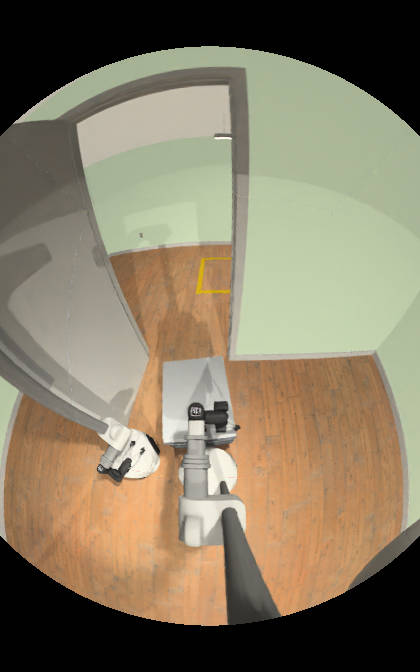

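execute_actions:
  actions:
    - {"r2":{"base":{"translate_m":0.35},"joints":{"gripper_m":0.0,"lift_m":0.7},"pace":"slow"}}
  cameras: []

execute_actions:
  actions:
    - {"r2":{"base":{"rotate_rad":0.3},"pace":"slow"}}
  cameras: ["r2_head_left_camera"]

execute_actions:
  actions:
    - {"r2":{"base":{"translate_m":0.25},"pace":"slow"}}
  cameras: ["r2_head_right_camera","r2_head_left_camera"]

Scene clock: 169.17 s.
r1.base_odometry: x=+2.052 y=-2.262 heading=-0.492 (m, m, rad; r1's odometry frame)
r1.turned_by_wheels: +0.000 (rad since the last result)
r1.turned_by_imu: -0.002 (rad since the last result)
r1.base_tilt: forward=+0.0 right=+0.2 (deg)
r1.lidar_m: 3.40 4.80 3.35 2.70 0.40 0.41 0.53 0.37 0.25 0.32 2.04 2.23
r1.base_status: not commanded
r1.joint_positions: lift_m=+0.174 arm_m=+0.000 wrist_yaw_rad=+3.102 wrist_pitch_rad=+0.021 wrist_roll_rad=-0.008 gripper_m=+0.057
r1.joint_status: not commanded
r1.motor_effort: lift_m=+22(22) arm_m=+0(0) wrist_yaw_rad=+1(1) wrist_pitch_rad=-6(6) wrist_roll_rad=-1(2) gripper_m=-3(5) wheel_0=+7(7) wheel_1=+2(2) wheel_2=+8(8) (%)
r1.hand_pose: x=-0.1137 y=+0.0988 z=+0.3467 quat_wxyz=(+0.020, -0.011, -0.004, +1.000) (m; r1's base frame)
r1.wrist_depth_mm: - 144 - - 1366 1661 1863 / - 135 - - 1464 1618 1808 / - 125 189 - 1397 1576 1863 / 110 141 236 707 768 1537 1756 / 140 - 1060 707 768 1576 1808 / 707 1808 216 691 214 878 1661 / 723 1042 917 159 521 455 488
r2.base_odometry: x=+1.632 y=-3.218 heading=-0.997 (m, m, rad; r2's odometry frame)
r2.turned_by_wheels: +0.000 (rad since the last result)
r2.turned_by_imu: +0.001 (rad since the last result)
r2.base_tilt: forward=-0.3 right=+0.2 (deg)
r2.lidar_m: 0.25 0.25 0.25 0.45 0.42 3.95 - 2.85 2.15 2.10 0.96 0.25
r2.base_status: done
r2.joint_positions: lift_m=+0.700 arm_m=+0.101 wrist_yaw_rad=+0.000 wrist_pitch_rad=+1.570 wrist_roll_rad=+0.016 gripper_m=+0.000
r2.joint_status: all done
r2.motor_effort: lift_m=+27(28) arm_m=-4(4) wrist_yaw_rad=+0(0) wrist_pitch_rad=+0(0) wrist_roll_rad=-3(2) gripper_m=-5(2) wheel_0=+3(7) wheel_1=+5(8) wheel_2=-6(10) (%)
r2.hand_pose: x=+0.2719 y=-0.0874 z=+0.5892 quat_wxyz=(+0.707, +0.006, +0.707, -0.006) (m; r2's base frame)
r2.wrist_depth_mm: 330 330 332 336 723 741 723 / 327 327 329 330 842 854 854 / 322 324 324 325 831 842 842 / 317 319 320 324 820 820 831 / 314 314 315 319 820 820 820 / 309 312 312 209 317 809 809 / 306 307 176 185 176 798 798
pictures: none
No camera images: the call's "cameras" was empty. Leave "cameras" out to get every camera's image.

Scene clock: 170.53 s.
r1.base_odometry: x=+2.052 y=-2.262 heading=-0.492 (m, m, rad; r1's odometry frame)
r1.turned_by_wheels: +0.000 (rad since the last result)
r1.turned_by_imu: +0.000 (rad since the last result)
r1.base_tilt: forward=+0.1 right=+0.2 (deg)
r1.lidar_m: 3.35 4.80 3.35 2.72 0.43 0.43 0.54 0.36 0.25 0.33 2.03 2.22
r1.base_status: not commanded
r1.joint_positions: lift_m=+0.174 arm_m=+0.000 wrist_yaw_rad=+3.102 wrist_pitch_rad=+0.021 wrist_roll_rad=-0.008 gripper_m=+0.057
r1.joint_status: not commanded
r1.motor_effort: lift_m=+22(22) arm_m=+0(0) wrist_yaw_rad=-1(1) wrist_pitch_rad=-7(7) wrist_roll_rad=-1(1) gripper_m=-6(7) wheel_0=+7(7) wheel_1=+2(2) wheel_2=+7(8) (%)
r1.hand_pose: x=-0.1137 y=+0.0988 z=+0.3467 quat_wxyz=(+0.020, -0.011, -0.004, +1.000) (m; r1's base frame)
r1.wrist_depth_mm: - 144 - - 1397 1618 1808 / - 135 - - 1397 1661 1708 / - 126 189 - 1430 1618 1756 / 110 141 235 699 759 1618 1756 / 140 - 1042 707 759 1576 1708 / 707 1708 217 699 213 866 1499 / 732 1042 917 159 504 455 488
r2.base_odometry: x=+1.632 y=-3.218 heading=-0.697 (m, m, rad; r2's odometry frame)
r2.turned_by_wheels: +0.300 (rad since the last result)
r2.turned_by_imu: +0.292 (rad since the last result)
r2.base_tilt: forward=-0.3 right=+0.2 (deg)
r2.lidar_m: 0.25 0.25 0.71 0.43 0.46 5.11 3.73 2.35 2.10 1.26 0.27 0.25
r2.base_status: done
r2.joint_positions: lift_m=+0.700 arm_m=+0.101 wrist_yaw_rad=+0.000 wrist_pitch_rad=+1.570 wrist_roll_rad=+0.016 gripper_m=+0.000
r2.joint_status: not commanded
r2.motor_effort: lift_m=+27(27) arm_m=-4(4) wrist_yaw_rad=+0(0) wrist_pitch_rad=+0(0) wrist_roll_rad=-3(3) gripper_m=-5(3) wheel_0=-2(4) wheel_1=+0(4) wheel_2=-1(5) (%)
r2.hand_pose: x=+0.2719 y=-0.0874 z=+0.5892 quat_wxyz=(+0.707, +0.006, +0.707, -0.006) (m; r2's base frame)
r2.wrist_depth_mm: 512 330 334 336 336 340 525 / 327 329 329 332 332 334 654 / 324 324 324 327 329 329 842 / 317 319 320 322 324 325 831 / 312 315 317 319 319 322 831 / 310 310 312 208 317 317 820 / 508 310 177 185 176 314 798
pictures: r2_head_left_camera
Images, in order (width x height): r2_head_left_camera 420x672.

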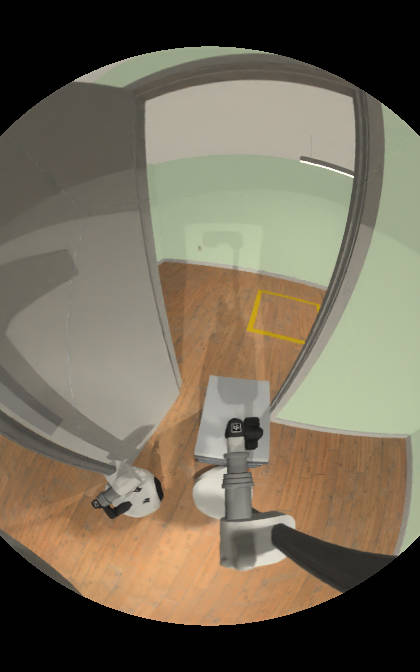

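Scene clock: 174.30 s.
r1.base_odometry: x=+2.052 y=-2.262 heading=-0.492 (m, m, rad; r1's odometry frame)
r1.turned_by_wheels: +0.000 (rad since the last result)
r1.turned_by_imu: -0.001 (rad since the last result)
r1.base_tilt: forward=+0.1 right=+0.2 (deg)
r1.lidar_m: 3.40 4.79 3.34 2.70 2.55 0.48 0.49 0.36 0.25 0.33 2.04 2.23
r1.base_status: not commanded
r1.joint_positions: lift_m=+0.174 arm_m=+0.000 wrist_yaw_rad=+3.102 wrist_pitch_rad=+0.021 wrist_roll_rad=-0.008 gripper_m=+0.057
r1.joint_status: not commanded
r1.motor_effort: lift_m=+22(21) arm_m=+0(0) wrist_yaw_rad=-1(2) wrist_pitch_rad=-6(6) wrist_roll_rad=-2(1) gripper_m=-4(6) wheel_0=+7(7) wheel_1=+2(2) wheel_2=+8(8) (%)
r1.hand_pose: x=-0.1137 y=+0.0988 z=+0.3467 quat_wxyz=(+0.020, -0.011, -0.004, +1.000) (m; r1's base frame)
r1.wrist_depth_mm: - 144 - - 1430 1618 1863 / - 135 - - 1397 1618 1808 / - 126 189 - 1397 1618 1808 / 110 141 236 976 1366 1661 1863 / 139 - 1008 946 1397 1537 1808 / 707 1756 216 878 213 768 1708 / 732 1060 878 159 569 609 1078
r2.base_odometry: x=+1.823 y=-3.378 heading=-0.697 (m, m, rad; r2's odometry frame)
r2.turned_by_wheels: +0.000 (rad since the last result)
r2.turned_by_imu: +0.000 (rad since the last result)
r2.base_tilt: forward=-0.3 right=+0.2 (deg)
r2.lidar_m: 0.25 0.26 0.59 0.54 0.49 5.34 3.85 2.44 2.18 0.86 0.25 0.25
r2.base_status: done
r2.joint_positions: lift_m=+0.700 arm_m=+0.101 wrist_yaw_rad=+0.000 wrist_pitch_rad=+1.570 wrist_roll_rad=+0.016 gripper_m=+0.000
r2.joint_status: not commanded
r2.motor_effort: lift_m=+27(27) arm_m=-5(4) wrist_yaw_rad=+0(0) wrist_pitch_rad=+0(0) wrist_roll_rad=-3(3) gripper_m=-4(5) wheel_0=+4(7) wheel_1=+2(6) wheel_2=-7(12) (%)
r2.hand_pose: x=+0.2719 y=-0.0874 z=+0.5892 quat_wxyz=(+0.707, +0.006, +0.707, -0.006) (m; r2's base frame)
r2.wrist_depth_mm: 699 330 332 334 336 340 866 / 654 327 329 330 332 334 525 / 322 324 325 327 329 330 442 / 319 319 320 322 324 325 500 / 314 314 317 319 320 320 820 / 312 314 312 208 317 317 809 / 768 449 176 185 176 314 798
pictures: r2_head_left_camera, r2_head_right_camera
Images, in order (width x height): r2_head_left_camera 420x672, r2_head_right_camera 420x672.

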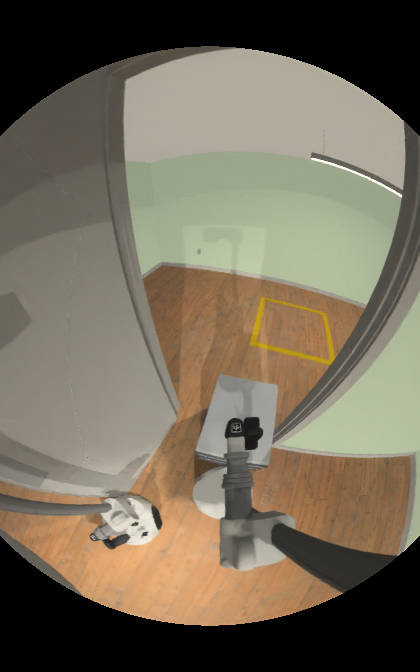

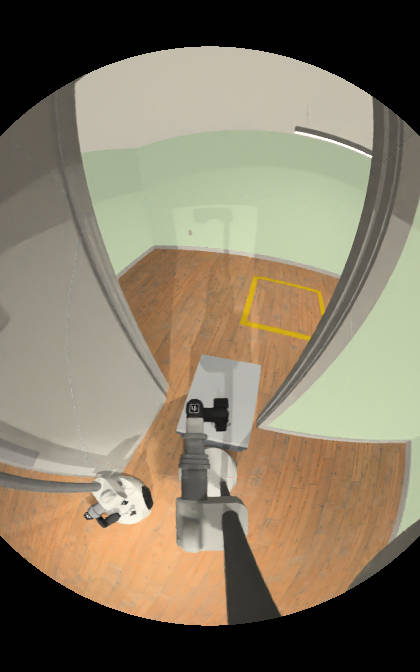

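execute_actions:
  actions:
    - {"r2":{"base":{"translate_m":0.4},"pace":"slow"}}
  cameras: []

execute_actions:
  actions:
    - {"r2":{"base":{"rotate_rad":-0.3},"pace":"slow"}}
  cameras: ["r2_head_left_camera"]

execute_actions:
  actions:
    - {"r2":{"base":{"translate_m":0.35},"pace":"slow"}}
  cameras: ["r2_head_left_camera"]

Scene clock: 186.57 s.
r1.base_odometry: x=+2.052 y=-2.262 heading=-0.492 (m, m, rad; r1's odometry frame)
r1.turned_by_wheels: +0.000 (rad since the last result)
r1.turned_by_imu: -0.002 (rad since the last result)
r1.base_tilt: forward=+0.1 right=+0.2 (deg)
r1.lidar_m: 3.40 4.80 3.36 2.70 2.55 1.23 0.74 0.35 0.25 0.30 2.02 2.23
r1.base_status: not commanded
r1.joint_positions: lift_m=+0.174 arm_m=+0.000 wrist_yaw_rad=+3.102 wrist_pitch_rad=+0.021 wrist_roll_rad=-0.008 gripper_m=+0.057
r1.joint_status: not commanded
r1.motor_effort: lift_m=+22(22) arm_m=+0(0) wrist_yaw_rad=+1(0) wrist_pitch_rad=-6(6) wrist_roll_rad=-1(1) gripper_m=-5(2) wheel_0=+7(7) wheel_1=+2(2) wheel_2=+7(8) (%)
r1.hand_pose: x=-0.1137 y=+0.0988 z=+0.3467 quat_wxyz=(+0.020, -0.011, -0.004, +1.000) (m; r1's base frame)
r1.wrist_depth_mm: - 144 1205 1078 1430 1708 1863 / - 135 1308 - 1430 1618 1921 / - 126 189 - 1430 1576 1756 / 110 141 236 - 1366 1618 1921 / 140 - 1255 1308 1430 1576 1863 / 707 1708 217 917 214 1499 1618 / 723 1042 866 159 960 976 1078
r2.base_odometry: x=+2.130 y=-3.635 heading=-0.697 (m, m, rad; r2's odometry frame)
r2.turned_by_wheels: +0.000 (rad since the last result)
r2.turned_by_imu: +0.000 (rad since the last result)
r2.base_tilt: forward=-0.3 right=+0.2 (deg)
r2.lidar_m: 0.25 0.27 0.44 0.44 0.58 0.73 4.13 2.57 1.35 0.38 0.25 0.25
r2.base_status: done
r2.joint_positions: lift_m=+0.700 arm_m=+0.101 wrist_yaw_rad=+0.000 wrist_pitch_rad=+1.570 wrist_roll_rad=+0.016 gripper_m=+0.000
r2.joint_status: not commanded
r2.motor_effort: lift_m=+27(27) arm_m=-5(4) wrist_yaw_rad=-1(1) wrist_pitch_rad=+0(0) wrist_roll_rad=-3(3) gripper_m=-5(5) wheel_0=+2(6) wheel_1=+3(5) wheel_2=-6(12) (%)
r2.hand_pose: x=+0.2719 y=-0.0874 z=+0.5892 quat_wxyz=(+0.707, +0.006, +0.707, -0.006) (m; r2's base frame)
r2.wrist_depth_mm: 842 585 332 336 338 338 340 / 820 329 329 330 332 332 336 / 820 324 325 327 327 329 330 / 603 320 320 322 324 325 327 / 315 315 317 319 319 320 820 / 668 314 312 208 315 317 809 / 778 778 176 186 176 315 723
pictures: none
No camera images: the call's "cameras" was empty. Leave "cameras" out to get every camera's image.

Scene clock: 187.93 s.
r1.base_odometry: x=+2.052 y=-2.262 heading=-0.492 (m, m, rad; r1's odometry frame)
r1.turned_by_wheels: +0.000 (rad since the last result)
r1.turned_by_imu: +0.000 (rad since the last result)
r1.base_tilt: forward=+0.2 right=+0.2 (deg)
r1.lidar_m: 3.36 4.80 3.37 2.68 2.53 1.25 0.73 0.32 0.25 0.31 2.03 2.24
r1.base_status: not commanded
r1.joint_positions: lift_m=+0.174 arm_m=+0.000 wrist_yaw_rad=+3.102 wrist_pitch_rad=+0.021 wrist_roll_rad=-0.008 gripper_m=+0.057
r1.joint_status: not commanded
r1.motor_effort: lift_m=+21(22) arm_m=+0(0) wrist_yaw_rad=-1(1) wrist_pitch_rad=-6(6) wrist_roll_rad=-2(1) gripper_m=-3(4) wheel_0=+7(7) wheel_1=+2(2) wheel_2=+8(8) (%)
r1.hand_pose: x=-0.1137 y=+0.0988 z=+0.3467 quat_wxyz=(+0.020, -0.011, -0.004, +1.000) (m; r1's base frame)
r1.wrist_depth_mm: - 144 - 1025 1464 1618 1863 / - 135 1336 - 1464 1618 1921 / - 125 190 - 1397 1618 1863 / 110 141 236 - 1397 1618 1863 / 140 - 1281 1308 1397 1576 1808 / 699 1708 216 931 214 1499 1661 / 723 1060 866 159 946 960 1098
r2.base_odometry: x=+2.130 y=-3.635 heading=-0.997 (m, m, rad; r2's odometry frame)
r2.turned_by_wheels: -0.300 (rad since the last result)
r2.turned_by_imu: -0.292 (rad since the last result)
r2.base_tilt: forward=-0.2 right=+0.1 (deg)
r2.lidar_m: 0.25 0.25 0.46 0.43 0.48 0.74 0.86 3.15 2.38 0.38 0.39 0.25
r2.base_status: done
r2.joint_positions: lift_m=+0.700 arm_m=+0.101 wrist_yaw_rad=+0.000 wrist_pitch_rad=+1.570 wrist_roll_rad=+0.016 gripper_m=+0.000
r2.joint_status: not commanded
r2.motor_effort: lift_m=+27(27) arm_m=-4(4) wrist_yaw_rad=+0(0) wrist_pitch_rad=+0(0) wrist_roll_rad=-3(2) gripper_m=-6(3) wheel_0=+1(8) wheel_1=+2(5) wheel_2=+0(3) (%)
r2.hand_pose: x=+0.2719 y=-0.0874 z=+0.5892 quat_wxyz=(+0.707, +0.006, +0.707, -0.006) (m; r2's base frame)
r2.wrist_depth_mm: 330 330 334 336 336 866 866 / 325 327 329 330 330 854 854 / 322 322 325 325 327 842 842 / 319 319 320 324 322 831 831 / 314 315 317 317 319 820 820 / 310 310 312 209 315 634 477 / 310 310 176 186 176 654 442
pictures: r2_head_left_camera
Images, in order (width x height): r2_head_left_camera 420x672.

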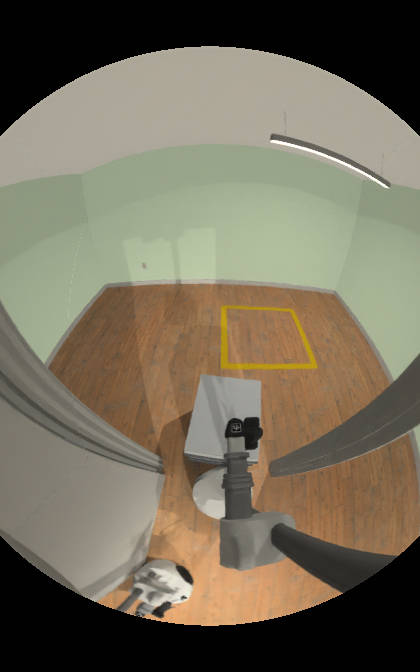

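Scene clock: 192.70 s.
r1.base_odometry: x=+2.052 y=-2.262 heading=-0.492 (m, m, rad; r1's odometry frame)
r1.turned_by_wheels: +0.000 (rad since the last result)
r1.turned_by_imu: -0.001 (rad since the last result)
r1.base_tilt: forward=+0.1 right=+0.3 (deg)
r1.lidar_m: 3.40 4.80 3.38 2.69 2.52 1.23 1.06 0.37 0.25 0.30 2.03 2.21
r1.base_status: not commanded
r1.joint_positions: lift_m=+0.174 arm_m=+0.000 wrist_yaw_rad=+3.102 wrist_pitch_rad=+0.021 wrist_roll_rad=-0.008 gripper_m=+0.057
r1.joint_status: not commanded
r1.motor_effort: lift_m=+22(22) arm_m=+0(0) wrist_yaw_rad=+0(1) wrist_pitch_rad=-6(6) wrist_roll_rad=-2(1) gripper_m=-5(6) wheel_0=+7(7) wheel_1=+2(2) wheel_2=+8(8) (%)
r1.hand_pose: x=-0.1137 y=+0.0988 z=+0.3467 quat_wxyz=(+0.020, -0.011, -0.004, +1.000) (m; r1's base frame)
r1.wrist_depth_mm: - 144 1281 - 1464 1661 1921 / - 135 1430 - 1430 1618 1863 / - 126 189 - 1397 1576 1808 / 110 141 236 - 1430 1537 1863 / 140 1576 1576 - 1430 1537 1808 / 691 1537 217 1576 214 1537 1661 / 732 1042 917 159 931 960 1078
r2.base_odometry: x=+2.319 y=-3.929 heading=-0.997 (m, m, rad; r2's odometry frame)
r2.turned_by_wheels: +0.000 (rad since the last result)
r2.turned_by_imu: +0.001 (rad since the last result)
r2.base_tilt: forward=-0.3 right=+0.2 (deg)
r2.lidar_m: 0.25 0.25 2.46 0.48 0.46 0.68 1.11 3.23 0.40 0.55 2.46 0.25
r2.base_status: done
r2.joint_positions: lift_m=+0.700 arm_m=+0.101 wrist_yaw_rad=+0.000 wrist_pitch_rad=+1.570 wrist_roll_rad=+0.016 gripper_m=+0.000
r2.joint_status: not commanded
r2.motor_effort: lift_m=+27(27) arm_m=-5(4) wrist_yaw_rad=+0(1) wrist_pitch_rad=+0(0) wrist_roll_rad=-3(3) gripper_m=-5(5) wheel_0=+3(8) wheel_1=+2(7) wheel_2=-5(16) (%)
r2.hand_pose: x=+0.2719 y=-0.0874 z=+0.5892 quat_wxyz=(+0.707, +0.006, +0.707, -0.006) (m; r2's base frame)
r2.wrist_depth_mm: 329 330 334 336 336 854 866 / 325 327 329 330 332 854 854 / 322 322 325 327 327 842 842 / 317 319 319 322 324 831 831 / 312 314 317 317 319 820 831 / 310 310 312 208 315 809 809 / 309 309 176 185 176 809 798
pictures: r2_head_left_camera
Images, in order (width x height): r2_head_left_camera 420x672.

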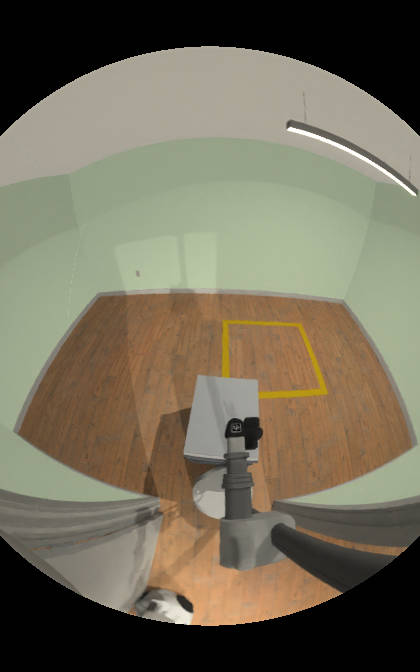

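Next a right turn is needed, so r2 pushes on the left corner.

execute_actions:
  actions:
    - {"r2":{"base":{"strafe_m":0.17},"pace":"slow"}}
  cameras: []

execute_actions:
  actions:
    - {"r2":{"base":{"translate_m":0.5},"pace":"slow"},"r1":{"base":{"translate_m":0.5},"pace":"slow"}}
  cameras: ["r2_head_left_camera"]

Scene clock: 202.00 s.
r1.base_odometry: x=+2.052 y=-2.262 heading=-0.492 (m, m, rad; r1's odometry frame)
r1.turned_by_wheels: +0.000 (rad since the last result)
r1.turned_by_imu: -0.002 (rad since the last result)
r1.base_tilt: forward=+0.2 right=+0.3 (deg)
r1.lidar_m: 3.38 4.80 3.36 2.67 2.54 1.25 1.00 0.35 0.25 0.35 2.05 2.23
r1.base_status: not commanded
r1.joint_positions: lift_m=+0.174 arm_m=+0.000 wrist_yaw_rad=+3.102 wrist_pitch_rad=+0.021 wrist_roll_rad=-0.008 gripper_m=+0.057
r1.joint_status: not commanded
r1.motor_effort: lift_m=+22(22) arm_m=+0(0) wrist_yaw_rad=+0(0) wrist_pitch_rad=-6(6) wrist_roll_rad=-2(1) gripper_m=-5(3) wheel_0=+7(7) wheel_1=+2(2) wheel_2=+8(8) (%)
r1.hand_pose: x=-0.1137 y=+0.0988 z=+0.3467 quat_wxyz=(+0.020, -0.011, -0.004, +1.000) (m; r1's base frame)
r1.wrist_depth_mm: - 144 1205 - 1464 1618 1863 / - 135 1308 - 1464 1576 1863 / - 126 190 - 1430 1618 1863 / 110 141 236 - 1397 1576 1756 / 139 1499 1618 - 1397 1576 1863 / 699 1138 217 1708 213 1537 1661 / 732 1025 917 159 946 976 1098
r2.base_odometry: x=+2.462 y=-3.837 heading=-0.997 (m, m, rad; r2's odometry frame)
r2.turned_by_wheels: +0.000 (rad since the last result)
r2.turned_by_imu: +0.002 (rad since the last result)
r2.base_tilt: forward=-0.3 right=+0.2 (deg)
r2.lidar_m: 0.25 2.84 2.30 0.33 0.30 0.39 1.04 3.39 0.57 0.57 0.27 0.25
r2.base_status: done
r2.joint_positions: lift_m=+0.700 arm_m=+0.101 wrist_yaw_rad=+0.000 wrist_pitch_rad=+1.570 wrist_roll_rad=+0.016 gripper_m=+0.000
r2.joint_status: not commanded
r2.motor_effort: lift_m=+27(27) arm_m=-5(5) wrist_yaw_rad=-1(0) wrist_pitch_rad=+0(0) wrist_roll_rad=-2(3) gripper_m=-5(7) wheel_0=-2(6) wheel_1=+0(6) wheel_2=+1(4) (%)
r2.hand_pose: x=+0.2719 y=-0.0874 z=+0.5892 quat_wxyz=(+0.707, +0.006, +0.707, -0.006) (m; r2's base frame)
r2.wrist_depth_mm: 842 842 334 334 336 338 342 / 831 820 329 330 332 332 334 / 820 820 324 327 329 330 330 / 809 809 320 322 322 325 327 / 798 317 315 319 320 320 322 / 788 314 312 208 315 317 319 / 768 788 176 185 176 317 319
pictures: none
No camera images: the call's "cameras" was empty. Leave "cameras" out to get every camera's image.

Scene clock: 208.30 s.
r1.base_odometry: x=+2.492 y=-2.498 heading=-0.491 (m, m, rad; r1's odometry frame)
r1.turned_by_wheels: +0.000 (rad since the last result)
r1.turned_by_imu: -0.001 (rad since the last result)
r1.base_tilt: forward=+0.1 right=+0.2 (deg)
r1.lidar_m: 3.05 4.33 3.61 2.89 2.86 1.80 1.43 1.41 1.58 1.89 1.84 2.04
r1.base_status: done
r1.joint_positions: lift_m=+0.174 arm_m=+0.000 wrist_yaw_rad=+3.102 wrist_pitch_rad=+0.021 wrist_roll_rad=-0.008 gripper_m=+0.057
r1.joint_status: not commanded
r1.motor_effort: lift_m=+22(22) arm_m=+0(0) wrist_yaw_rad=+2(1) wrist_pitch_rad=-6(6) wrist_roll_rad=-1(2) gripper_m=-5(0) wheel_0=+5(9) wheel_1=+6(7) wheel_2=-6(11) (%)
r1.hand_pose: x=-0.1137 y=+0.0988 z=+0.3467 quat_wxyz=(+0.020, -0.011, -0.004, +1.000) (m; r1's base frame)
r1.wrist_depth_mm: - 144 1618 1756 - - - / - 135 1537 1661 - - - / - 126 189 1661 - - - / 110 141 235 1618 1983 - - / 140 1430 1537 1708 1921 - - / 1366 1430 217 1618 213 1708 1708 / 1025 1078 931 159 946 991 1078
r2.base_odometry: x=+2.734 y=-4.256 heading=-0.997 (m, m, rad; r2's odometry frame)
r2.turned_by_wheels: +0.000 (rad since the last result)
r2.turned_by_imu: +0.001 (rad since the last result)
r2.base_tilt: forward=-0.3 right=+0.2 (deg)
r2.lidar_m: 0.25 2.33 2.26 2.00 0.82 0.64 0.69 0.80 0.89 0.32 0.25 0.25
r2.base_status: done
r2.joint_positions: lift_m=+0.700 arm_m=+0.101 wrist_yaw_rad=+0.000 wrist_pitch_rad=+1.570 wrist_roll_rad=+0.016 gripper_m=+0.000
r2.joint_status: not commanded
r2.motor_effort: lift_m=+27(27) arm_m=-5(4) wrist_yaw_rad=+0(0) wrist_pitch_rad=+0(0) wrist_roll_rad=-3(2) gripper_m=-3(5) wheel_0=+4(9) wheel_1=+2(6) wheel_2=-6(12) (%)
r2.hand_pose: x=+0.2719 y=-0.0874 z=+0.5892 quat_wxyz=(+0.707, +0.006, +0.707, -0.006) (m; r2's base frame)
r2.wrist_depth_mm: 831 842 854 336 336 338 340 / 831 842 831 330 332 334 336 / 820 820 820 325 329 329 329 / 809 820 322 322 324 325 327 / 809 798 317 319 319 322 320 / 788 788 314 209 314 317 317 / 778 778 177 186 176 314 314
pictures: r2_head_left_camera
Images, in order (width x height): r2_head_left_camera 420x672.

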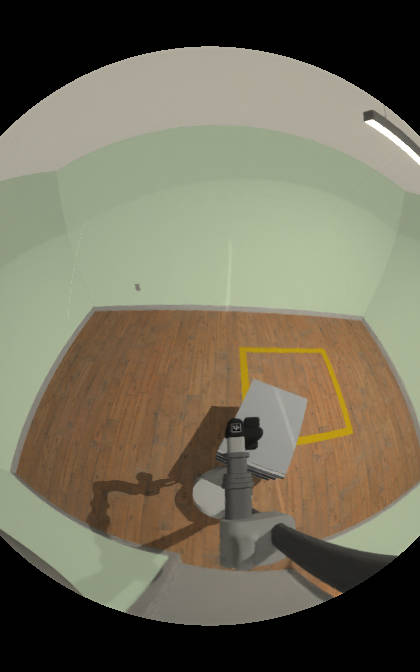

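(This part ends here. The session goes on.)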